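## Task

Scene 1: the slant-cut wooden offcut sits loose on the palm of the up-turned hand. Rotate it inside the hand until its orientation relative to the hand matches the two goal pictures. Only this hand may touch it; the wrist camera, its post and the arm's final link count as hand. If the offcut touches anything else or leaves the hand, the task fails. To finish: palm pointing straight up, offcut at rest in the palm or fingers and clear of the wrist, camera and post, no hand motor reading moving or overload or building toward a shutdown (a motor dead from the start is exempt), then declare it done.

## Robot and tools

Robot: one FANUC CRX arm carrying a 16-motor right hand (index, middle, ring, thumb; LEAP-style), with a wrist camera on a post and a fixed mast beside the wrist on the palm side (hand-point x +0.05 to +0.10, z -0.16 to -0.11, up to y = +0.06 m). Only the rubber fingertip caps grip well.

Frames. World (scene) frame: origin on the table below the arm base, +z up, +y to the left when facing +x. Results report end_effector_position in metres and end_effector_quat_wxyz in this frame. Hand-point frame: a point in front of the palm where thumb, index and middle tips meet in a pinch; +z runs along straight fingers toward the tips, +x across the palm away from the thumb, +y out of the palm face (face at y = -0.062 m). Palm facing straight up means hand +y along world +z. Bending fingers moves their tips toward +y.

execute_actions(actions): actions is a list of actions; each action is a list of 0 to 15 rows; each row is 24 numbers in [-1, 1]. One row lasts one control step (1/30 s); an action is 15 steps (0.5 s), and if fewer rows are given the final row repeats. An empty list just returns state and images. Row layout: dx, dy, dz, rx, ry, rz, then sixteen hand numbers, then current_limit, speed.
- dx..rz: an offset, not a pose, in the hand-point's own axes, measured from the hand point's measured pose at the start of that action (for the first action of a call, the pose in the latest result). Every row refers to that same start, not to the prior row. Scale: 1.0 = 0.6 m for dx, dy, dz and 180 degrees for rotation; rx, ry, rz form a single rotation vector. Each step is clipped to 70 mm and 16 degrees from the measured pose, and after an action the arm goes no further than the last clipped pose, so large offsets need follow-up actions.
- Hand numbers, in this order: index_mcp, index_abd, index_pip, index_dip, thumb_cmc, thumb_axl, thumb_mcp, thumb_ipl, middle_mcp, middle_abd, middle_pip, middle_dip, ring_mcp, ring_abd, ring_pip, ring_dip. Each is an absolute goal angle scaled between the hinge's two stops (degrees at +1 / -1; value where straight): finger _mcp bends at the knuckle toward the palm (+128/-18; -0.75); _abd swings the finger sideways away from the thumb (+60/-60; 0.00); _pip middle joint (+108/-29; -0.58); _dip end joint (+117/-21; -0.70). thumb_cmc swings the thumb from beside the palm to in front of it (+120/-20; -0.71); thumb_axl rolls it about its length (+140/-27; -0.68); thumb_mcp (+109/-69; -0.23) and thumb_ipl (+108/-77; -0.17) bend it, toward +z when thumb_axl is straight, and in the thumb_cmc swing direction when thumb_axl is about +0.40. The same order is used in hand_goal, hand_measured, hand_current_ma and hand_state.
- current_limit: per-motor current cap, linear from 0 mA at -1 to 550 mA at +1 (floor 11 mA); it also limits hinge speed, and well below 0 a finger may not lift. speed: set-point rate = (speed + 1)/2 x 5.9 rad/s (floor 0.001 of that). Initially +0.4 and -0.6; last written values persist.

move(target, speed, blocking): target is one 24-number row as above; its pose part is an offset from the pose in the latest result that shows one, and its hand numbers are sent at the start. The hand point follows a straight path, turning the short way; it does not avoid obstacles and may lag or overshoot. speed in m/s, 0.002 to 0.5, default 0.25 (rotation up to twice that in rad/s); a path lasts 0.5 to 10 s. blocking=false returns after 0.5 s while motion continues; poll with wait(0), and call wait or stop before any new execute_actions or move. The result adds a move: line (done, off_target, moving, held, fault) with limits such as paced (pose clipped) or held (steps blocked; motion may then surge), plus distance to target.

wait(seconds): 0 to 10 s, holding the last command. stop(): brakes a running move. zoom_image(camera, region): camera is cam_head_left, cam_head_right or cam_wrist (each 896x504); region [x0, y0, x1, y1] in pixels from the top-left, at most 504 by 504. show_instructions(): shows the goal reference pictures. read_manual(section): licence texts only, default "licences". finished_scene(scene): ends scene 1 or 2 irreversibly and reports success.

Reading results. hand_goal is what was written; hand_measured is where hinges actually are; hand_current_ma is signed (positive pushes toward -1); hand_state is moving, goal (within 0.02 of goal, at rest), blocked (stopped short and pressing) or overload (shut down). A finger presses only while its goal lies past the object's surface; repeating hand_goal keeps a grip, repeating hand_measured eases it. Any motor at 495 mA or more accumulates time; at 5 s it shuts off for 10 s, then returns to its goal. A motor reading overload from the very first result is dead for the scene and goes limp. "Hand target" is where the controller is steering the hand point; "pose unreachable" means the clearance check altered or blocked the command.

Things to avoid. Contact torque at a joint limit (waist, shoulder, elbow 144 N m; forearm roll, wrist pitch, wrist roll 36 N m, held weight included) or 150 N of outside force triggers a fault: the arm halts 10 s, yields, and the rest of the call is skipped; hand commands sent during a stop are lost. After a HAND FAULT line the remaining calls in that reply do not run. MOTOR HOT warns of overheating; an OVER-TEMPERATURE FAULT brakes the arm. The arm is stiff, so never aim past a firm contact. Do not drop the object, let it touch anything but the hand, push hard, or knock anything off the table. A loose object may occasionally get nudged by an outside disturbance. Finish only with palm up, object still, and no motor moving, overloaded or near shutdown.

Each tool is called by a JSON object that holds its "api" and its "payload", one argument or row to a line.

Reference images:

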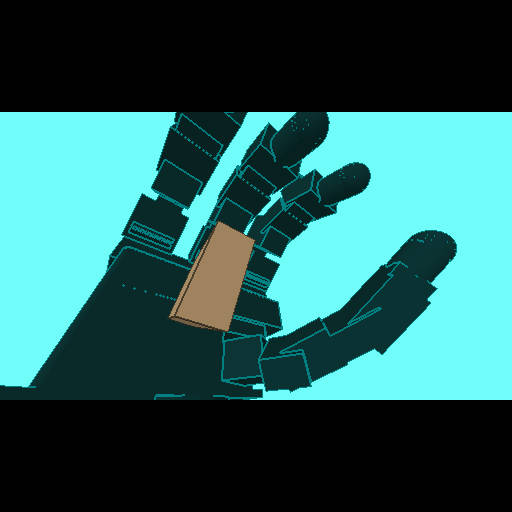

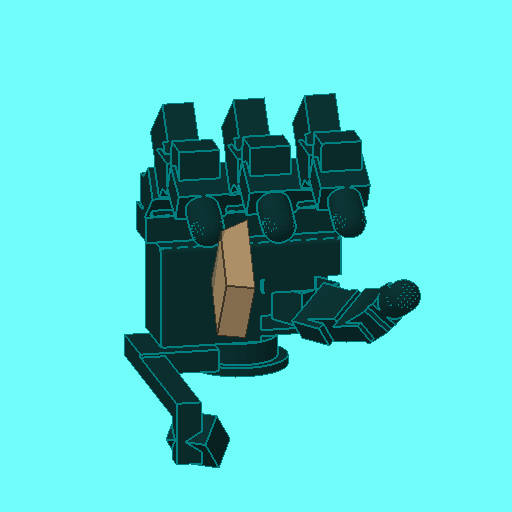

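## Session

{"api": "execute_actions", "payload": {
  "actions": []
}}

Scene clock: 0.00 s.
end_effector_position=(+0.5993, -0.0446, +0.4258) hand_goal=(-0.046, +0.000, +0.008, -0.280, +0.104, -0.266, -0.032, +0.018, -0.046, +0.000, +0.008, -0.280, -0.046, +0.000, +0.008, -0.280) hand_measured=(-0.060, +0.000, +0.006, -0.282, +0.088, -0.270, -0.034, +0.016, -0.064, +0.000, +0.006, -0.282, -0.060, +0.000, +0.006, -0.282) hand_current_ma=(-86, +0, -14, -13, -79, -26, -12, -11, -96, +0, -14, -12, -86, +0, -14, -14) hand_state=(goal, goal, goal, goal, goal, goal, goal, goal, goal, goal, goal, goal, goal, goal, goal, goal) hand_current_limit=0.40 hand_speed=-0.60 end_effector_quat_wxyz=(+0.695, +0.710, +0.075, +0.082)
Joint positions: [ 0.425  0.544  0.34  -1.613  1.728  1.35 ]
Joint velocities: [-0.     0.    -0.     0.     0.001  0.001]
Hand target: +0.599, -0.045, +0.426; +0.695, +0.710, +0.075, +0.082

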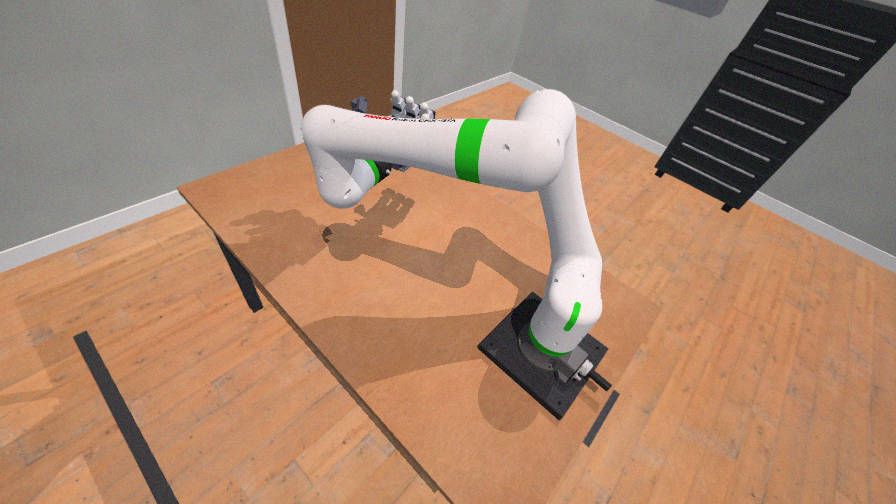

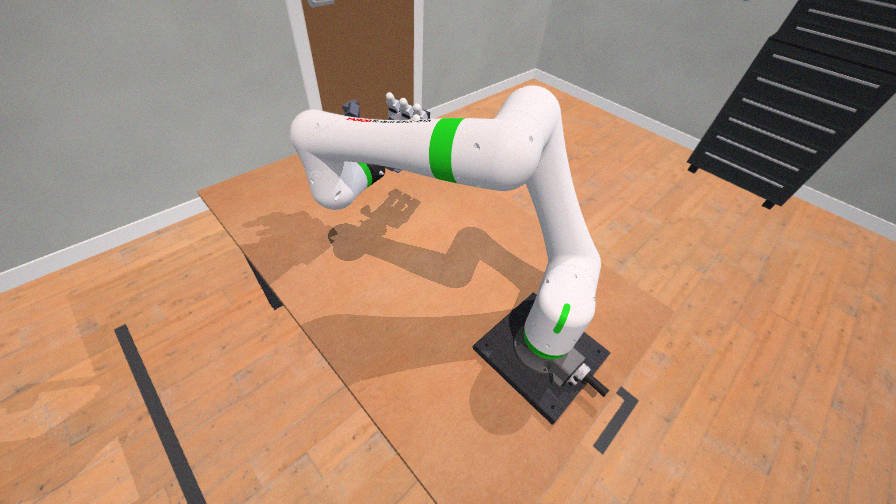

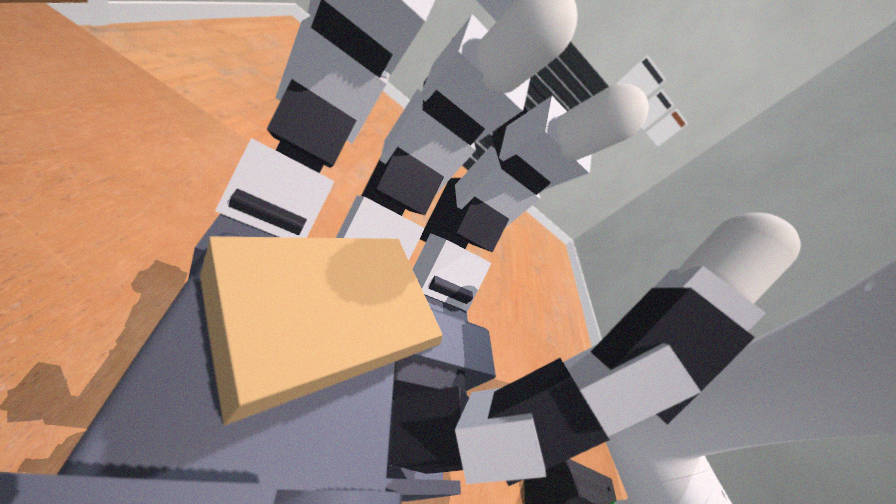

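{"api": "zoom_image", "payload": {
  "camera": "cam_wrist",
  "region": [150, 190, 500, 470]
}}

{"api": "show_instructions", "payload": {

}}

Region (150, 190, 500, 470) of cam_wrist's 896x504 image, scaled by 1.440, with more detail than that image has; it fills the top 403 rows of this view, and the rest is white.

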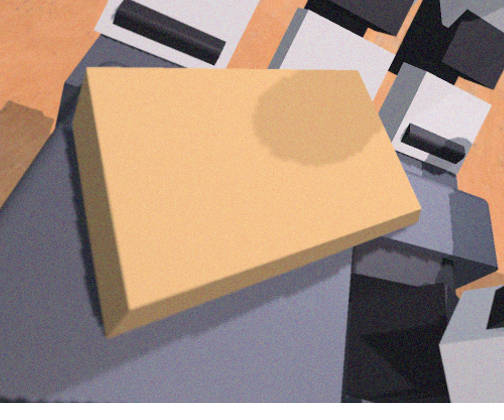

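Reference images for this scene: goal picture from the wrist camera place, goal picture looking into the palm.

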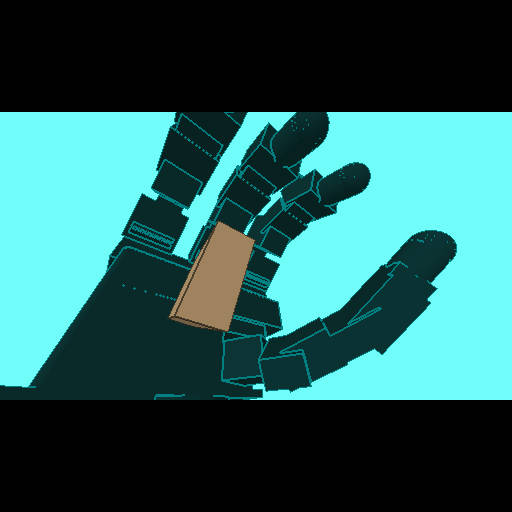

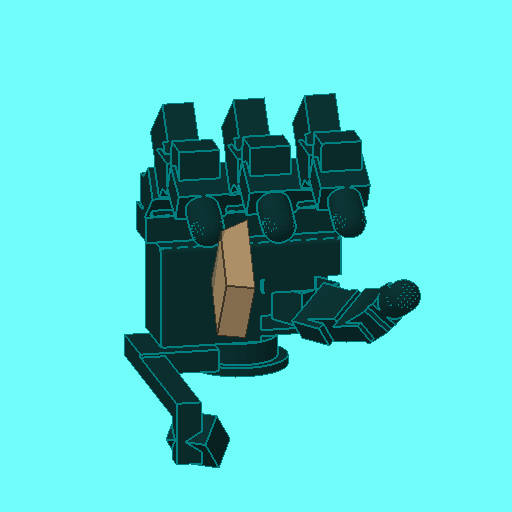

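{"api": "execute_actions", "payload": {
  "actions": [
    [[0,0,0,0,0,0,-0.046,0,0.008,-0.28,0.104,-0.266,-0.032,0.018,0.49,0,-0.2,0.64,0.137,0,0.69,0.72,0.4,-0.2]],
    [[0,0,0,0,0,0,-0.046,0,0.008,-0.28,0.104,-0.266,-0.032,0.018,0.49,0,0.1,0.64,0.137,0,0.69,0.72,0.4,-0.4]]
  ]
}}

Scene clock: 121.00 s.
end_effector_position=(+0.5993, -0.0446, +0.4258) hand_goal=(-0.046, +0.000, +0.008, -0.280, +0.104, -0.266, -0.032, +0.018, +0.490, +0.000, +0.100, +0.640, +0.136, +0.000, +0.690, +0.720) hand_measured=(-0.060, +0.000, +0.006, -0.282, +0.088, -0.270, -0.034, +0.016, +0.488, +0.000, +0.100, +0.638, +0.128, +0.000, +0.690, +0.714) hand_current_ma=(-85, +0, -14, -13, -79, -26, -12, -11, -9, +0, -3, -12, -43, +0, -2, -8) hand_state=(goal, goal, goal, goal, goal, goal, goal, goal, goal, goal, goal, goal, goal, goal, goal, moving) hand_current_limit=0.40 hand_speed=-0.40 end_effector_quat_wxyz=(+0.695, +0.710, +0.075, +0.082)
Joint positions: [ 0.425  0.544  0.34  -1.613  1.728  1.35 ]
Joint velocities: [-0.  0.  0.  0. -0.  0.]
Hand target: +0.599, -0.045, +0.426; +0.695, +0.710, +0.075, +0.082
Off the commanded pose: 0.000 m, 0 deg.
camera_calibration (this result's frames):
cam_wrist: T_world_to_cam=[[-0.787972, -0.134615, 0.600815, 0.235265], [-0.536116, 0.629877, -0.561991, 0.544393], [-0.302787, -0.76494, -0.568495, 0.509743], [0, 0, 0, 1]] pos_world=[0.631583, 0.0786921, 0.454379]

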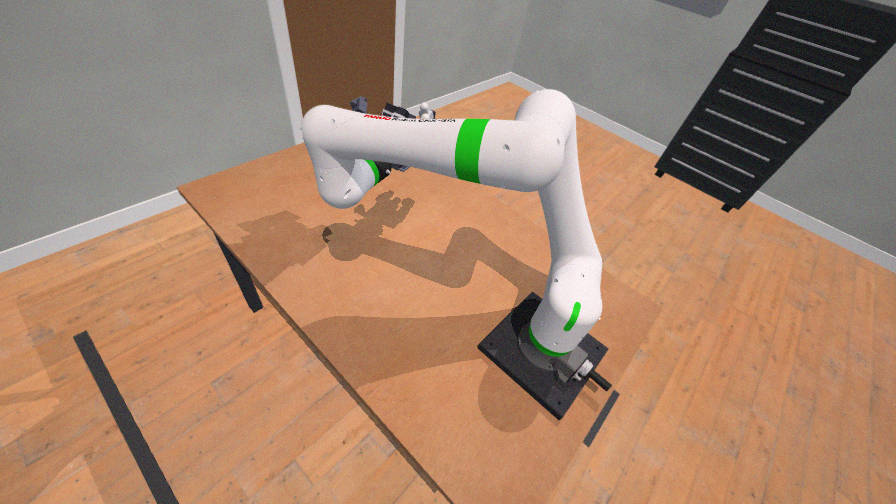

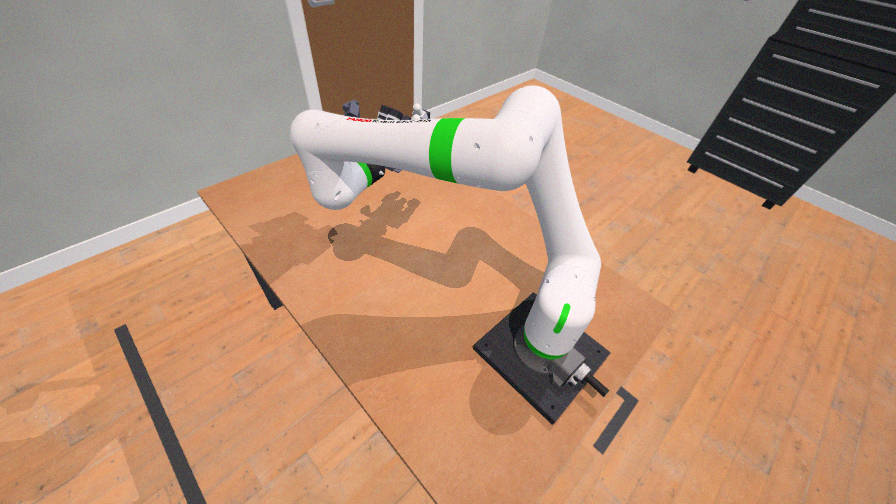

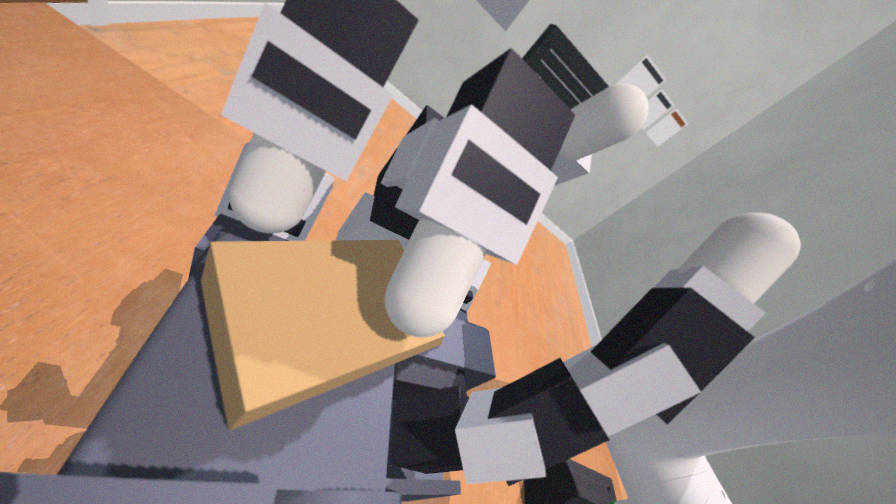

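{"api": "execute_actions", "payload": {
  "actions": [
    [[0,0,0,0,0,0,-0.046,0,0.008,-0.28,0.104,-0.266,-0.032,0.018,0.49,0,0.22,0.64,0.25,0,0.6,0.72,0.4,-0.6]]
  ]
}}

Scene clock: 130.10 s.
end_effector_position=(+0.5993, -0.0446, +0.4258) hand_goal=(-0.046, +0.000, +0.008, -0.280, +0.104, -0.266, -0.032, +0.018, +0.490, +0.000, +0.220, +0.640, +0.250, +0.000, +0.600, +0.720) hand_measured=(-0.060, +0.000, +0.006, -0.282, +0.088, -0.270, -0.034, +0.016, +0.474, +0.000, +0.176, +0.628, +0.244, +0.000, +0.608, +0.718) hand_current_ma=(-86, +0, -14, -13, -79, -26, -12, -11, -82, +0, -256, -69, -30, +0, +39, -14) hand_state=(goal, goal, goal, goal, goal, goal, goal, goal, goal, goal, blocked, goal, goal, goal, goal, goal) hand_current_limit=0.40 hand_speed=-0.60 end_effector_quat_wxyz=(+0.695, +0.710, +0.075, +0.082)
Joint positions: [ 0.425  0.544  0.34  -1.613  1.728  1.35 ]
Joint velocities: [ 0.    -0.001  0.001 -0.002  0.001 -0.   ]
Hand target: +0.599, -0.045, +0.426; +0.695, +0.710, +0.075, +0.082
Off the commanded pose: 0.000 m, 0 deg.
camera_calibration (this result's frames):
cam_wrist: T_world_to_cam=[[-0.787972, -0.134615, 0.600815, 0.235265], [-0.536115, 0.629878, -0.561992, 0.544393], [-0.302787, -0.76494, -0.568495, 0.509743], [0, 0, 0, 1]] pos_world=[0.631583, 0.078692, 0.45438]

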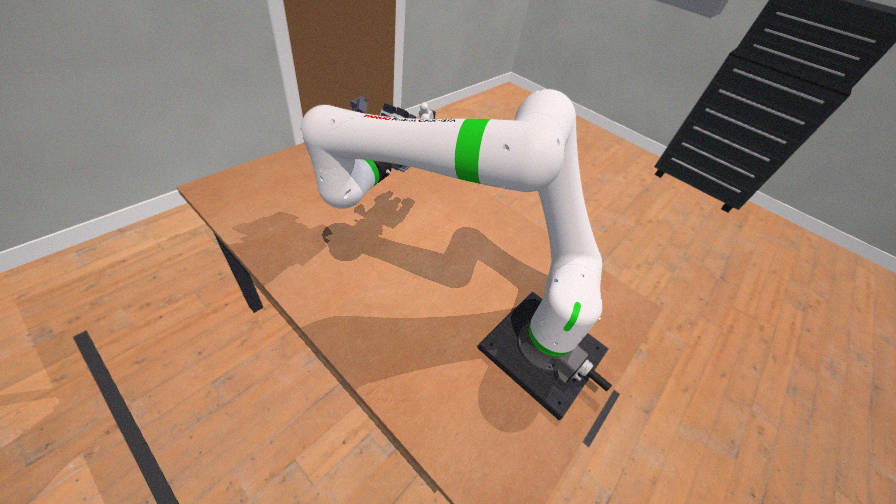

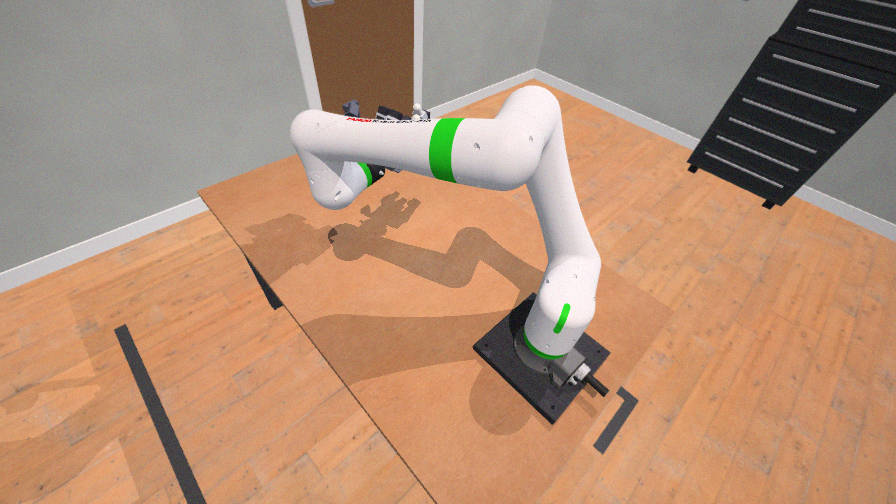

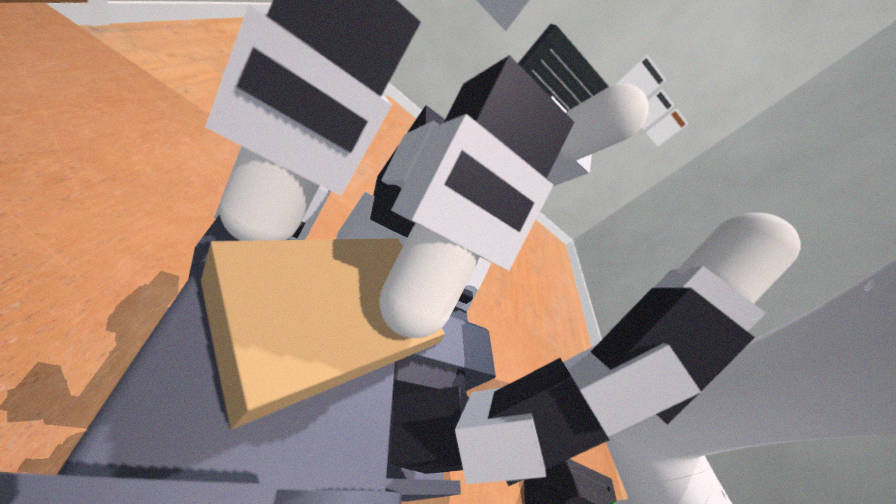

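{"api": "execute_actions", "payload": {
  "actions": [
    [[0,0,0,0,0,0,-0.046,0,0.008,-0.28,0.104,-0.266,-0.032,0.018,0.44,0,0.24,0.64,0.27,0,0.58,0.72,0.1,-0.4],[0,0,0,0,0,0,-0.046,0,0.008,-0.28,0.104,-0.266,-0.032,0.018,0.44,0,0.24,0.64,0.27,0,0.58,0.72,0.1,-0.4],[0,0,0,0,0,0,-0.046,0,0.008,-0.28,0.104,-0.266,-0.032,0.018,0.44,0,0.24,0.64,0.27,0,0.58,0.72,0.1,-0.4],[0,0,0,0,0,0,-0.046,0,0.008,-0.28,0.104,-0.266,-0.032,0.018,0.44,0,0.24,0.64,0.27,0,0.58,0.72,0.1,-0.4],[0,0,0,0,0,0,-0.046,0,0.008,-0.28,0.104,-0.266,-0.032,0.018,0.44,0,0.24,0.64,0.27,0,0.58,0.72,0.1,-0.4],[0,0,0,0,0,0,-0.046,0,0.008,-0.28,0.104,-0.266,-0.032,0.018,0.38,0,0.30,0.64,0.3,0,0.55,0.72,0.1,-0.4],[0,0,0,0,0,0,-0.046,0,0.008,-0.28,0.104,-0.266,-0.032,0.018,0.38,0,0.30,0.64,0.3,0,0.55,0.72,0.1,-0.4],[0,0,0,0,0,0,-0.046,0,0.008,-0.28,0.104,-0.266,-0.032,0.018,0.38,0,0.30,0.64,0.3,0,0.55,0.72,0.1,-0.4],[0,0,0,0,0,0,-0.046,0,0.008,-0.28,0.104,-0.266,-0.032,0.018,0.38,0,0.30,0.64,0.3,0,0.55,0.72,0.1,-0.4],[0,0,0,0,0,0,-0.046,0,0.008,-0.28,0.104,-0.266,-0.032,0.018,0.38,0,0.30,0.64,0.3,0,0.55,0.72,0.1,-0.4],[0,0,0,0,0,0,-0.046,0,0.008,-0.28,0.104,-0.266,-0.032,0.018,0.32,0,0.36,0.64,0.33,0,0.52,0.72,0.1,-0.4]],
    [[0,0,0,0,0,0,-0.046,0,0.008,-0.28,0.104,-0.266,-0.032,0.018,0.2,0,0.46,0.64,0.42,0,0.43,0.72,0.1,-0.8]]
  ]
}}

Scene clock: 160.73 s.
end_effector_position=(+0.5993, -0.0446, +0.4258) hand_goal=(-0.046, +0.000, +0.008, -0.280, +0.104, -0.266, -0.032, +0.018, +0.200, +0.000, +0.460, +0.640, +0.420, +0.000, +0.430, +0.720) hand_measured=(-0.060, +0.000, +0.006, -0.282, +0.088, -0.270, -0.034, +0.016, +0.196, +0.000, +0.420, +0.624, +0.416, +0.000, +0.440, +0.722) hand_current_ma=(-85, +0, -14, -13, -79, -26, -12, -11, -23, +0, -226, -87, -25, +0, +49, +7) hand_state=(goal, goal, goal, goal, goal, goal, goal, goal, goal, goal, blocked, goal, goal, goal, goal, goal) hand_current_limit=0.10 hand_speed=-0.80 end_effector_quat_wxyz=(+0.695, +0.710, +0.075, +0.082)
Joint positions: [ 0.425  0.544  0.34  -1.613  1.728  1.35 ]
Joint velocities: [-0.    -0.     0.    -0.001 -0.    -0.   ]
Hand target: +0.599, -0.045, +0.426; +0.695, +0.710, +0.075, +0.082
Off the commanded pose: 0.000 m, 0 deg.
camera_calibration (this result's frames):
cam_wrist: T_world_to_cam=[[-0.787972, -0.134615, 0.600815, 0.235265], [-0.536116, 0.629877, -0.561991, 0.544393], [-0.302787, -0.76494, -0.568495, 0.509743], [0, 0, 0, 1]] pos_world=[0.631583, 0.0786921, 0.454379]

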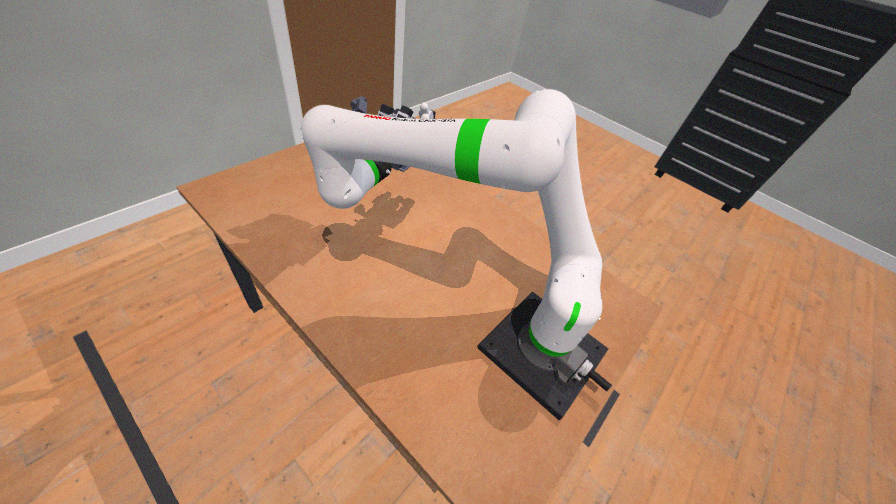

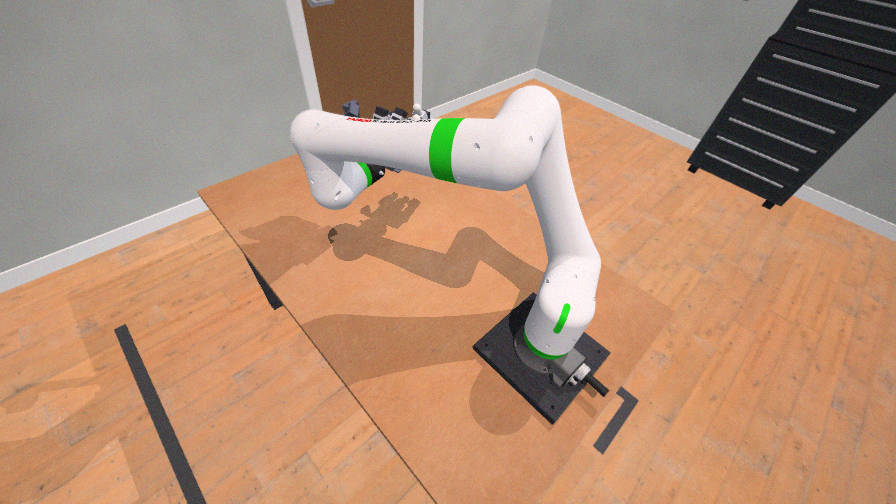

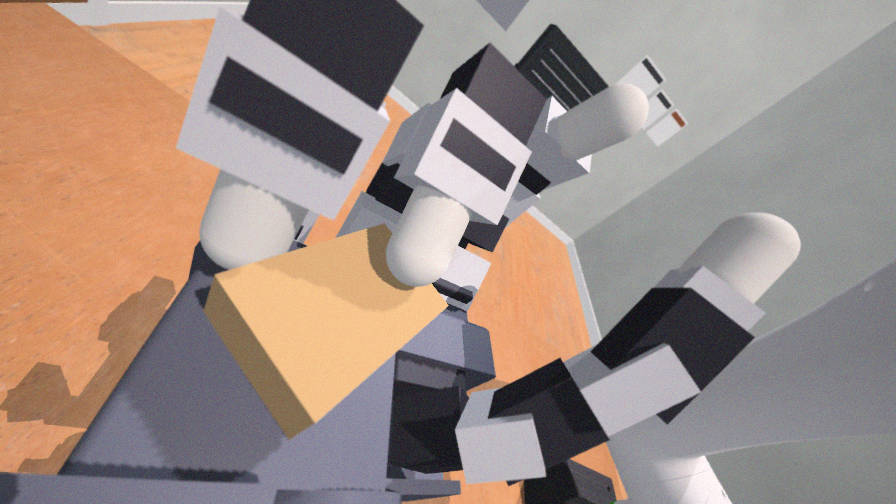

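{"api": "execute_actions", "payload": {
  "actions": [
    [[0,0,0,0,0,0,-0.046,0,0.008,-0.28,0.104,-0.266,-0.032,0.018,0.2,0,0.44,0.64,0.75,-0.3,0.08,0.72,0.1,-0.7]],
    [[0,0,0,0,0,0,-0.046,0,0.008,-0.28,0.104,-0.266,-0.032,0.018,0.2,0,0.44,0.64,0.75,-0.3,0.08,0.72,0.1,-0.7]]
  ]
}}

Scene clock: 170.70 s.
end_effector_position=(+0.5993, -0.0446, +0.4258) hand_goal=(-0.046, +0.000, +0.008, -0.280, +0.104, -0.266, -0.032, +0.018, +0.200, +0.000, +0.440, +0.640, +0.750, -0.300, +0.080, +0.720) hand_measured=(-0.060, +0.000, +0.006, -0.282, +0.088, -0.270, -0.034, +0.016, +0.192, +0.000, +0.420, +0.626, +0.750, -0.298, +0.086, +0.722) hand_current_ma=(-85, +0, -14, -13, -79, -26, -12, -11, -40, +0, -115, -78, -3, +13, +35, +7) hand_state=(goal, goal, goal, goal, goal, goal, goal, goal, goal, goal, blocked, goal, goal, goal, goal, goal) hand_current_limit=0.10 hand_speed=-0.70 end_effector_quat_wxyz=(+0.695, +0.710, +0.075, +0.082)
Joint positions: [ 0.425  0.544  0.34  -1.613  1.728  1.35 ]
Joint velocities: [0.    0.    0.001 0.    0.001 0.001]
Hand target: +0.599, -0.045, +0.426; +0.695, +0.710, +0.075, +0.082
Off the commanded pose: 0.000 m, 0 deg.
camera_calibration (this result's frames):
cam_wrist: T_world_to_cam=[[-0.787972, -0.134615, 0.600815, 0.235265], [-0.536116, 0.629877, -0.561991, 0.544393], [-0.302787, -0.76494, -0.568495, 0.509743], [0, 0, 0, 1]] pos_world=[0.631583, 0.078692, 0.45438]

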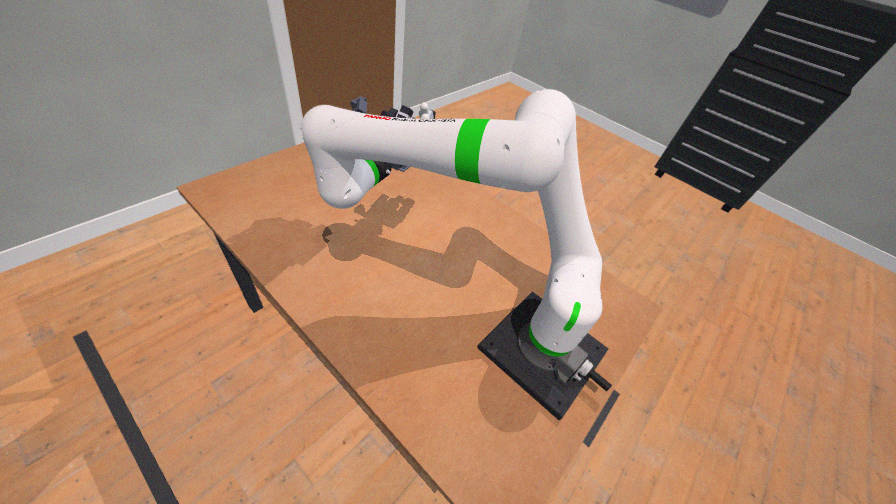

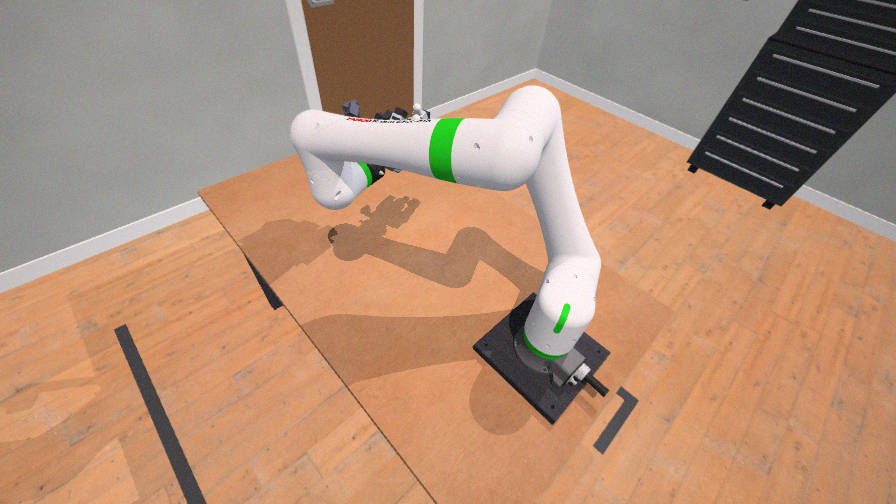

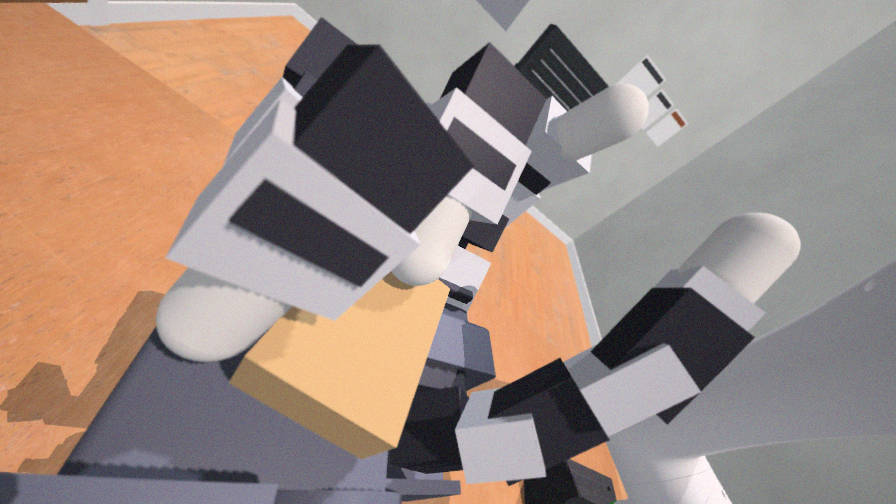

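{"api": "execute_actions", "payload": {
  "actions": [
    [[0,0,0,0,0,0,-0.046,0,0.008,-0.28,-0.07,0.32,0.2,0.95,0.2,0,0.44,0.64,0.75,-0.3,0.08,0.72,0.1,0]],
    [[0,0,0,0,0,0,-0.046,0,0.008,-0.28,-0.07,0.32,0.42,0.95,0.2,0,0.44,0.64,0.75,-0.3,0.08,0.72,0.1,-0.5]]
  ]
}}

Scene clock: 218.13 s.
end_effector_position=(+0.5993, -0.0446, +0.4258) hand_goal=(-0.046, +0.000, +0.008, -0.280, -0.070, +0.320, +0.420, +0.950, +0.200, +0.000, +0.440, +0.640, +0.750, -0.300, +0.080, +0.720) hand_measured=(-0.060, +0.000, +0.006, -0.282, -0.074, +0.316, +0.420, +0.682, +0.192, +0.000, +0.420, +0.626, +0.750, -0.298, +0.086, +0.722) hand_current_ma=(-85, +0, -14, -13, -17, -16, +3, -43, -40, +0, -115, -78, -3, +12, +35, +7) hand_state=(goal, goal, goal, goal, goal, moving, goal, moving, goal, goal, blocked, goal, goal, goal, goal, goal) hand_current_limit=0.10 hand_speed=-0.50 end_effector_quat_wxyz=(+0.695, +0.710, +0.075, +0.082)
Joint positions: [ 0.425  0.544  0.34  -1.613  1.728  1.35 ]
Joint velocities: [ 0.    -0.    -0.001  0.001  0.    -0.001]
Hand target: +0.599, -0.045, +0.426; +0.695, +0.710, +0.075, +0.082
Off the commanded pose: 0.000 m, 0 deg.
camera_calibration (this result's frames):
cam_wrist: T_world_to_cam=[[-0.787972, -0.134615, 0.600815, 0.235265], [-0.536116, 0.629878, -0.561991, 0.544393], [-0.302787, -0.76494, -0.568495, 0.509743], [0, 0, 0, 1]] pos_world=[0.631583, 0.078692, 0.454379]

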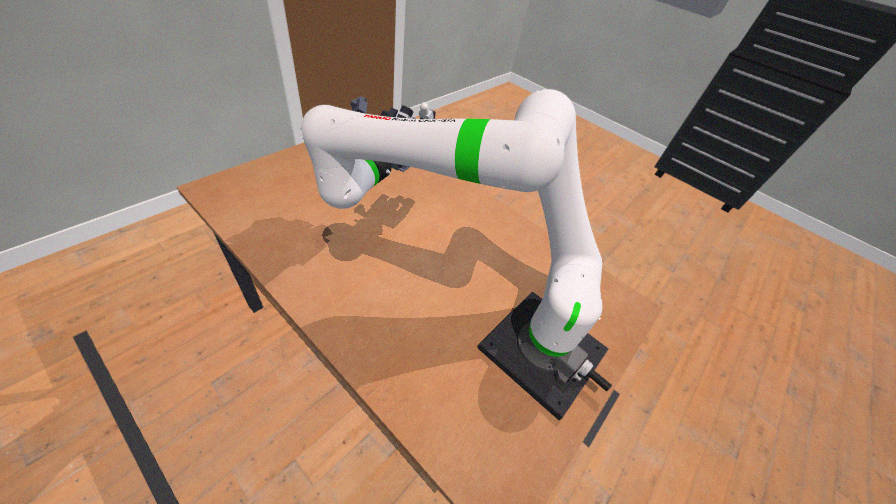

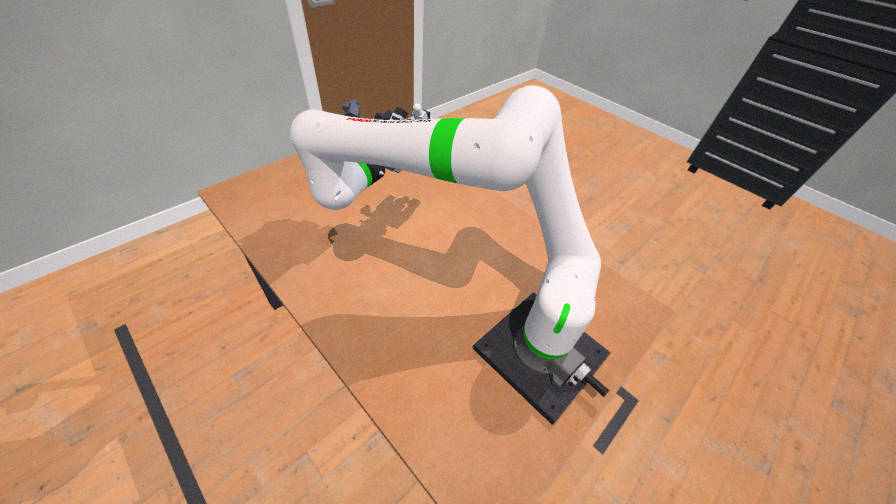

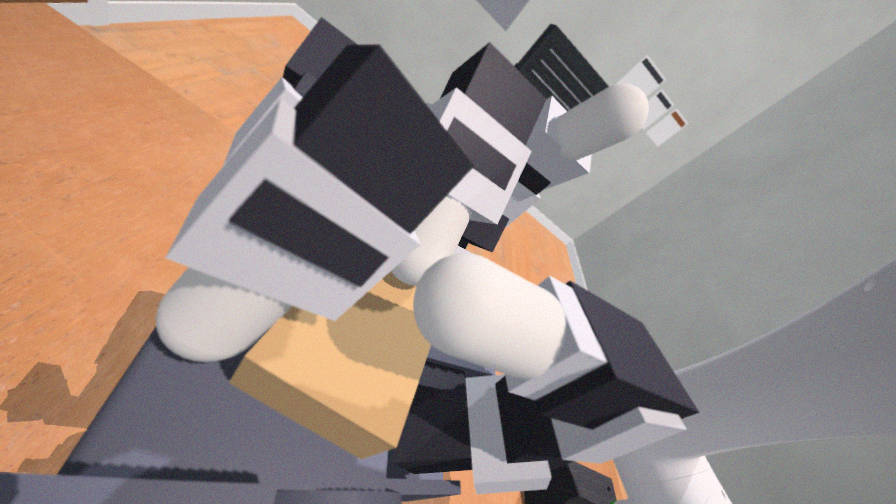

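{"api": "execute_actions", "payload": {
  "actions": [
    [[0,0,0,0,0,0,-0.046,0,0.008,-0.28,-0.07,0.32,0.5,0.95,0.2,0,0.44,0.64,0.75,-0.3,0.08,0.72,0.1,-0.5]]
  ]
}}

Scene clock: 224.00 s.
end_effector_position=(+0.5993, -0.0446, +0.4258) hand_goal=(-0.046, +0.000, +0.008, -0.280, -0.070, +0.320, +0.500, +0.950, +0.200, +0.000, +0.440, +0.640, +0.750, -0.300, +0.080, +0.720) hand_measured=(-0.060, +0.000, +0.006, -0.282, -0.086, +0.318, +0.468, +0.944, +0.192, +0.000, +0.420, +0.626, +0.750, -0.298, +0.086, +0.722) hand_current_ma=(-85, +0, -14, -13, -77, -20, -214, -42, -40, +0, -115, -78, -3, +12, +35, +7) hand_state=(goal, goal, goal, goal, goal, goal, blocked, goal, goal, goal, blocked, goal, goal, goal, goal, goal) hand_current_limit=0.10 hand_speed=-0.50 end_effector_quat_wxyz=(+0.695, +0.710, +0.075, +0.082)
Joint positions: [ 0.425  0.544  0.34  -1.613  1.728  1.35 ]
Joint velocities: [ 0.    -0.    -0.    -0.002  0.001 -0.   ]
Hand target: +0.599, -0.045, +0.426; +0.695, +0.710, +0.075, +0.082
Off the commanded pose: 0.000 m, 0 deg.
camera_calibration (this result's frames):
cam_wrist: T_world_to_cam=[[-0.787972, -0.134615, 0.600815, 0.235265], [-0.536116, 0.629877, -0.561991, 0.544393], [-0.302787, -0.76494, -0.568495, 0.509743], [0, 0, 0, 1]] pos_world=[0.631583, 0.0786921, 0.454379]

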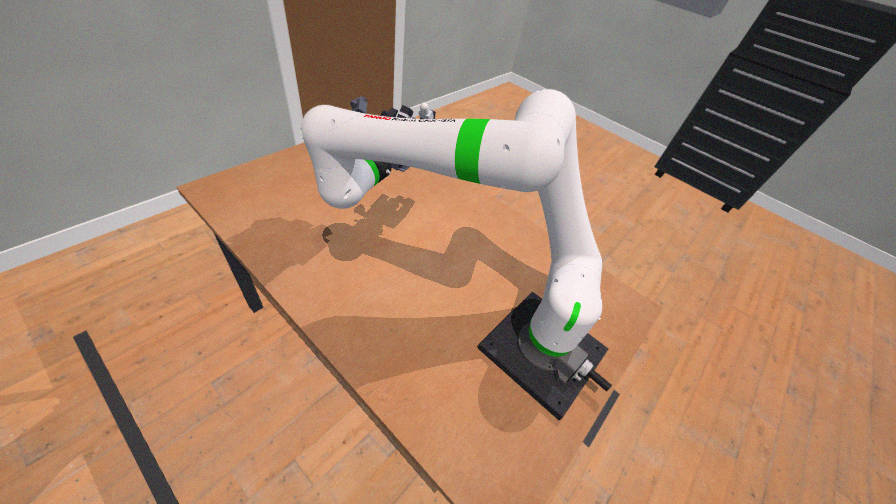

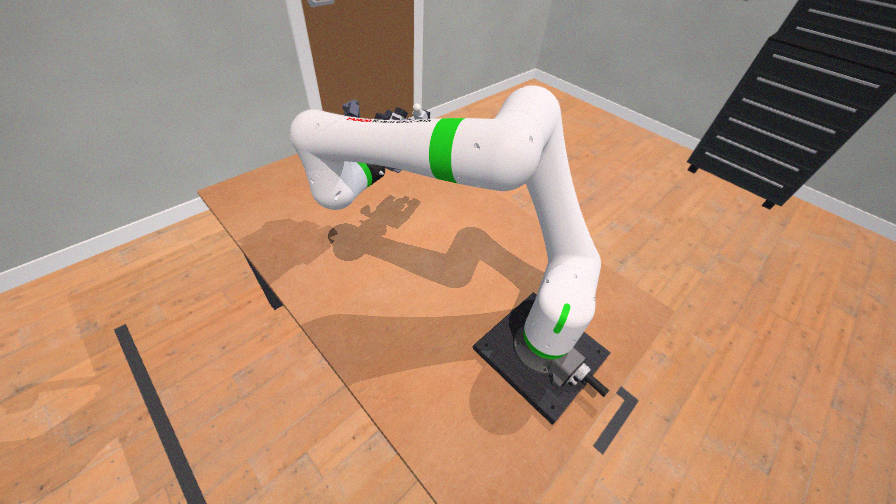

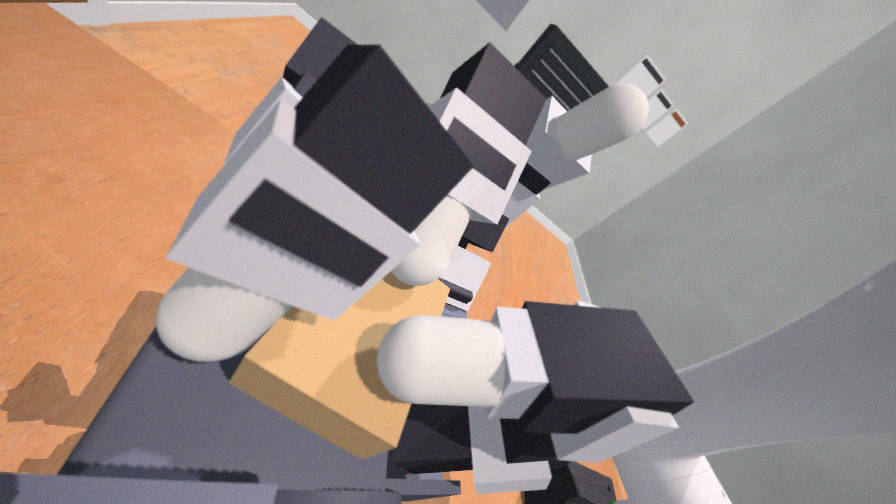

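{"api": "execute_actions", "payload": {
  "actions": [
    [[0,0,0,0,0,0,-0.046,0,0.008,-0.28,-0.18,0.3,0.52,0.96,0.2,0,0.44,0.64,0.75,-0.3,0.08,0.72,0.1,-0.5],[0,0,0,0,0,0,-0.046,0,0.008,-0.28,-0.18,0.3,0.52,0.96,0.2,0,0.44,0.64,0.75,-0.3,0.08,0.72,0.1,-0.5],[0,0,0,0,0,0,-0.046,0,0.008,-0.28,-0.18,0.3,0.52,0.96,0.2,0,0.44,0.64,0.75,-0.3,0.08,0.72,0.1,-0.5],[0,0,0,0,0,0,-0.046,0,0.008,-0.28,-0.18,0.3,0.52,0.96,0.2,0,0.44,0.64,0.75,-0.3,0.08,0.72,0.1,-0.5],[0,0,0,0,0,0,-0.046,0,0.008,-0.28,-0.18,0.3,0.52,0.96,0.2,0,0.44,0.64,0.75,-0.3,0.08,0.72,0.1,-0.5],[0,0,0,0,0,0,-0.046,0,0.008,-0.28,-0.18,0.3,0.52,0.96,0.2,0,0.44,0.64,0.75,-0.3,0.08,0.72,0.1,-0.5],[0,0,0,0,0,0,-0.046,0,0.008,-0.28,-0.18,0.3,0.52,0.96,0.2,0,0.44,0.64,0.75,-0.3,0.08,0.72,0.1,-0.5],[0,0,0,0,0,0,-0.046,0,0.008,-0.28,-0.29,0.28,0.55,0.98,0.2,0,0.44,0.64,0.75,-0.3,0.08,0.72,0.1,-0.5]],
    [[0,0,0,0,0,0,-0.046,0,0.008,-0.28,-0.4,0.26,0.57,1,0.2,0,0.44,0.64,0.75,-0.3,0.08,0.72,0.1,-0.5],[0,0,0,0,0,0,-0.046,0,0.008,-0.28,-0.4,0.26,0.57,1,0.2,0,0.44,0.64,0.75,-0.3,0.08,0.72,0.1,-0.5],[0,0,0,0,0,0,-0.046,0,0.008,-0.28,-0.4,0.26,0.57,1,0.2,0,0.44,0.64,0.75,-0.3,0.08,0.72,0.1,-0.5],[0,0,0,0,0,0,-0.046,0,0.008,-0.28,-0.4,0.26,0.57,1,0.2,0,0.44,0.64,0.75,-0.3,0.08,0.72,0.1,-0.5],[0,0,0,0,0,0,-0.046,0,0.008,-0.28,-0.4,0.26,0.57,1,0.2,0,0.44,0.64,0.75,-0.3,0.08,0.72,0.1,-0.5],[0,0,0,0,0,0,-0.046,0,0.008,-0.28,-0.4,0.26,0.57,1,0.2,0,0.44,0.64,0.75,-0.3,0.08,0.72,0.1,-0.5],[0,0,0,0,0,0,-0.046,0,0.008,-0.28,-0.4,0.26,0.57,1,0.2,0,0.44,0.64,0.75,-0.3,0.08,0.72,0.1,-0.5],[0,0,0,0,0,0,-0.046,0,0.008,-0.28,-0.52,0.24,0.59,1,0.2,0,0.44,0.64,0.75,-0.3,0.08,0.72,0.1,-0.5]]
  ]
}}

Scene clock: 258.60 s.
end_effector_position=(+0.5993, -0.0446, +0.4258) hand_goal=(-0.046, +0.000, +0.008, -0.280, -0.520, +0.240, +0.590, +1.000, +0.200, +0.000, +0.440, +0.640, +0.750, -0.300, +0.080, +0.720) hand_measured=(-0.060, +0.000, +0.006, -0.282, -0.518, +0.240, +0.582, +0.984, +0.190, +0.000, +0.420, +0.630, +0.752, -0.298, +0.086, +0.722) hand_current_ma=(-86, +0, -14, -13, +1, +6, -55, -117, -55, +0, -115, -55, +9, +10, +35, +7) hand_state=(goal, goal, goal, goal, moving, goal, goal, goal, goal, goal, blocked, goal, goal, goal, goal, goal) hand_current_limit=0.10 hand_speed=-0.50 end_effector_quat_wxyz=(+0.695, +0.710, +0.075, +0.082)
Joint positions: [ 0.425  0.544  0.34  -1.613  1.728  1.35 ]
Joint velocities: [ 0.     0.     0.    -0.001 -0.     0.   ]
Hand target: +0.599, -0.045, +0.426; +0.695, +0.710, +0.075, +0.082
Off the commanded pose: 0.000 m, 0 deg.
camera_calibration (this result's frames):
cam_wrist: T_world_to_cam=[[-0.787972, -0.134615, 0.600815, 0.235265], [-0.536116, 0.629877, -0.561992, 0.544393], [-0.302787, -0.76494, -0.568495, 0.509743], [0, 0, 0, 1]] pos_world=[0.631583, 0.0786921, 0.454379]

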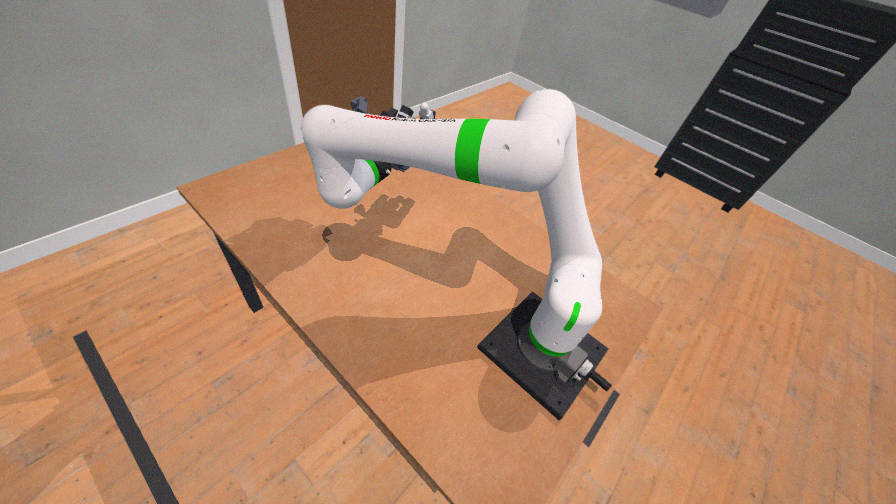

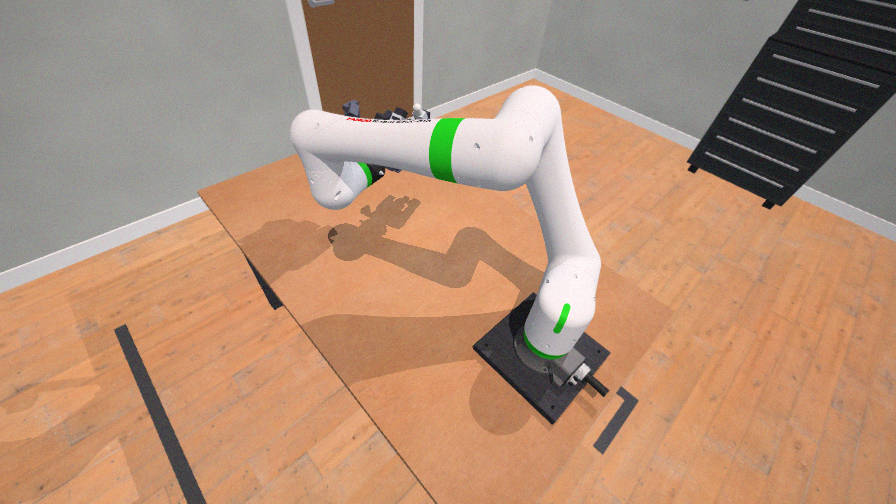

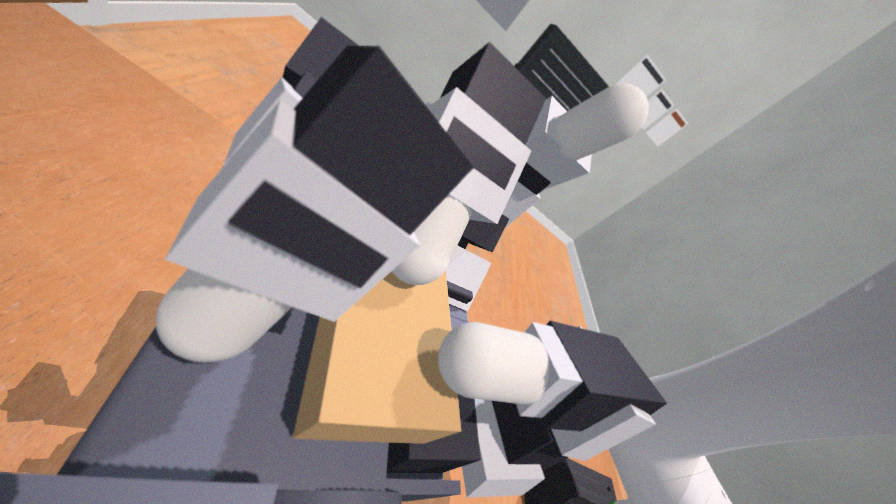

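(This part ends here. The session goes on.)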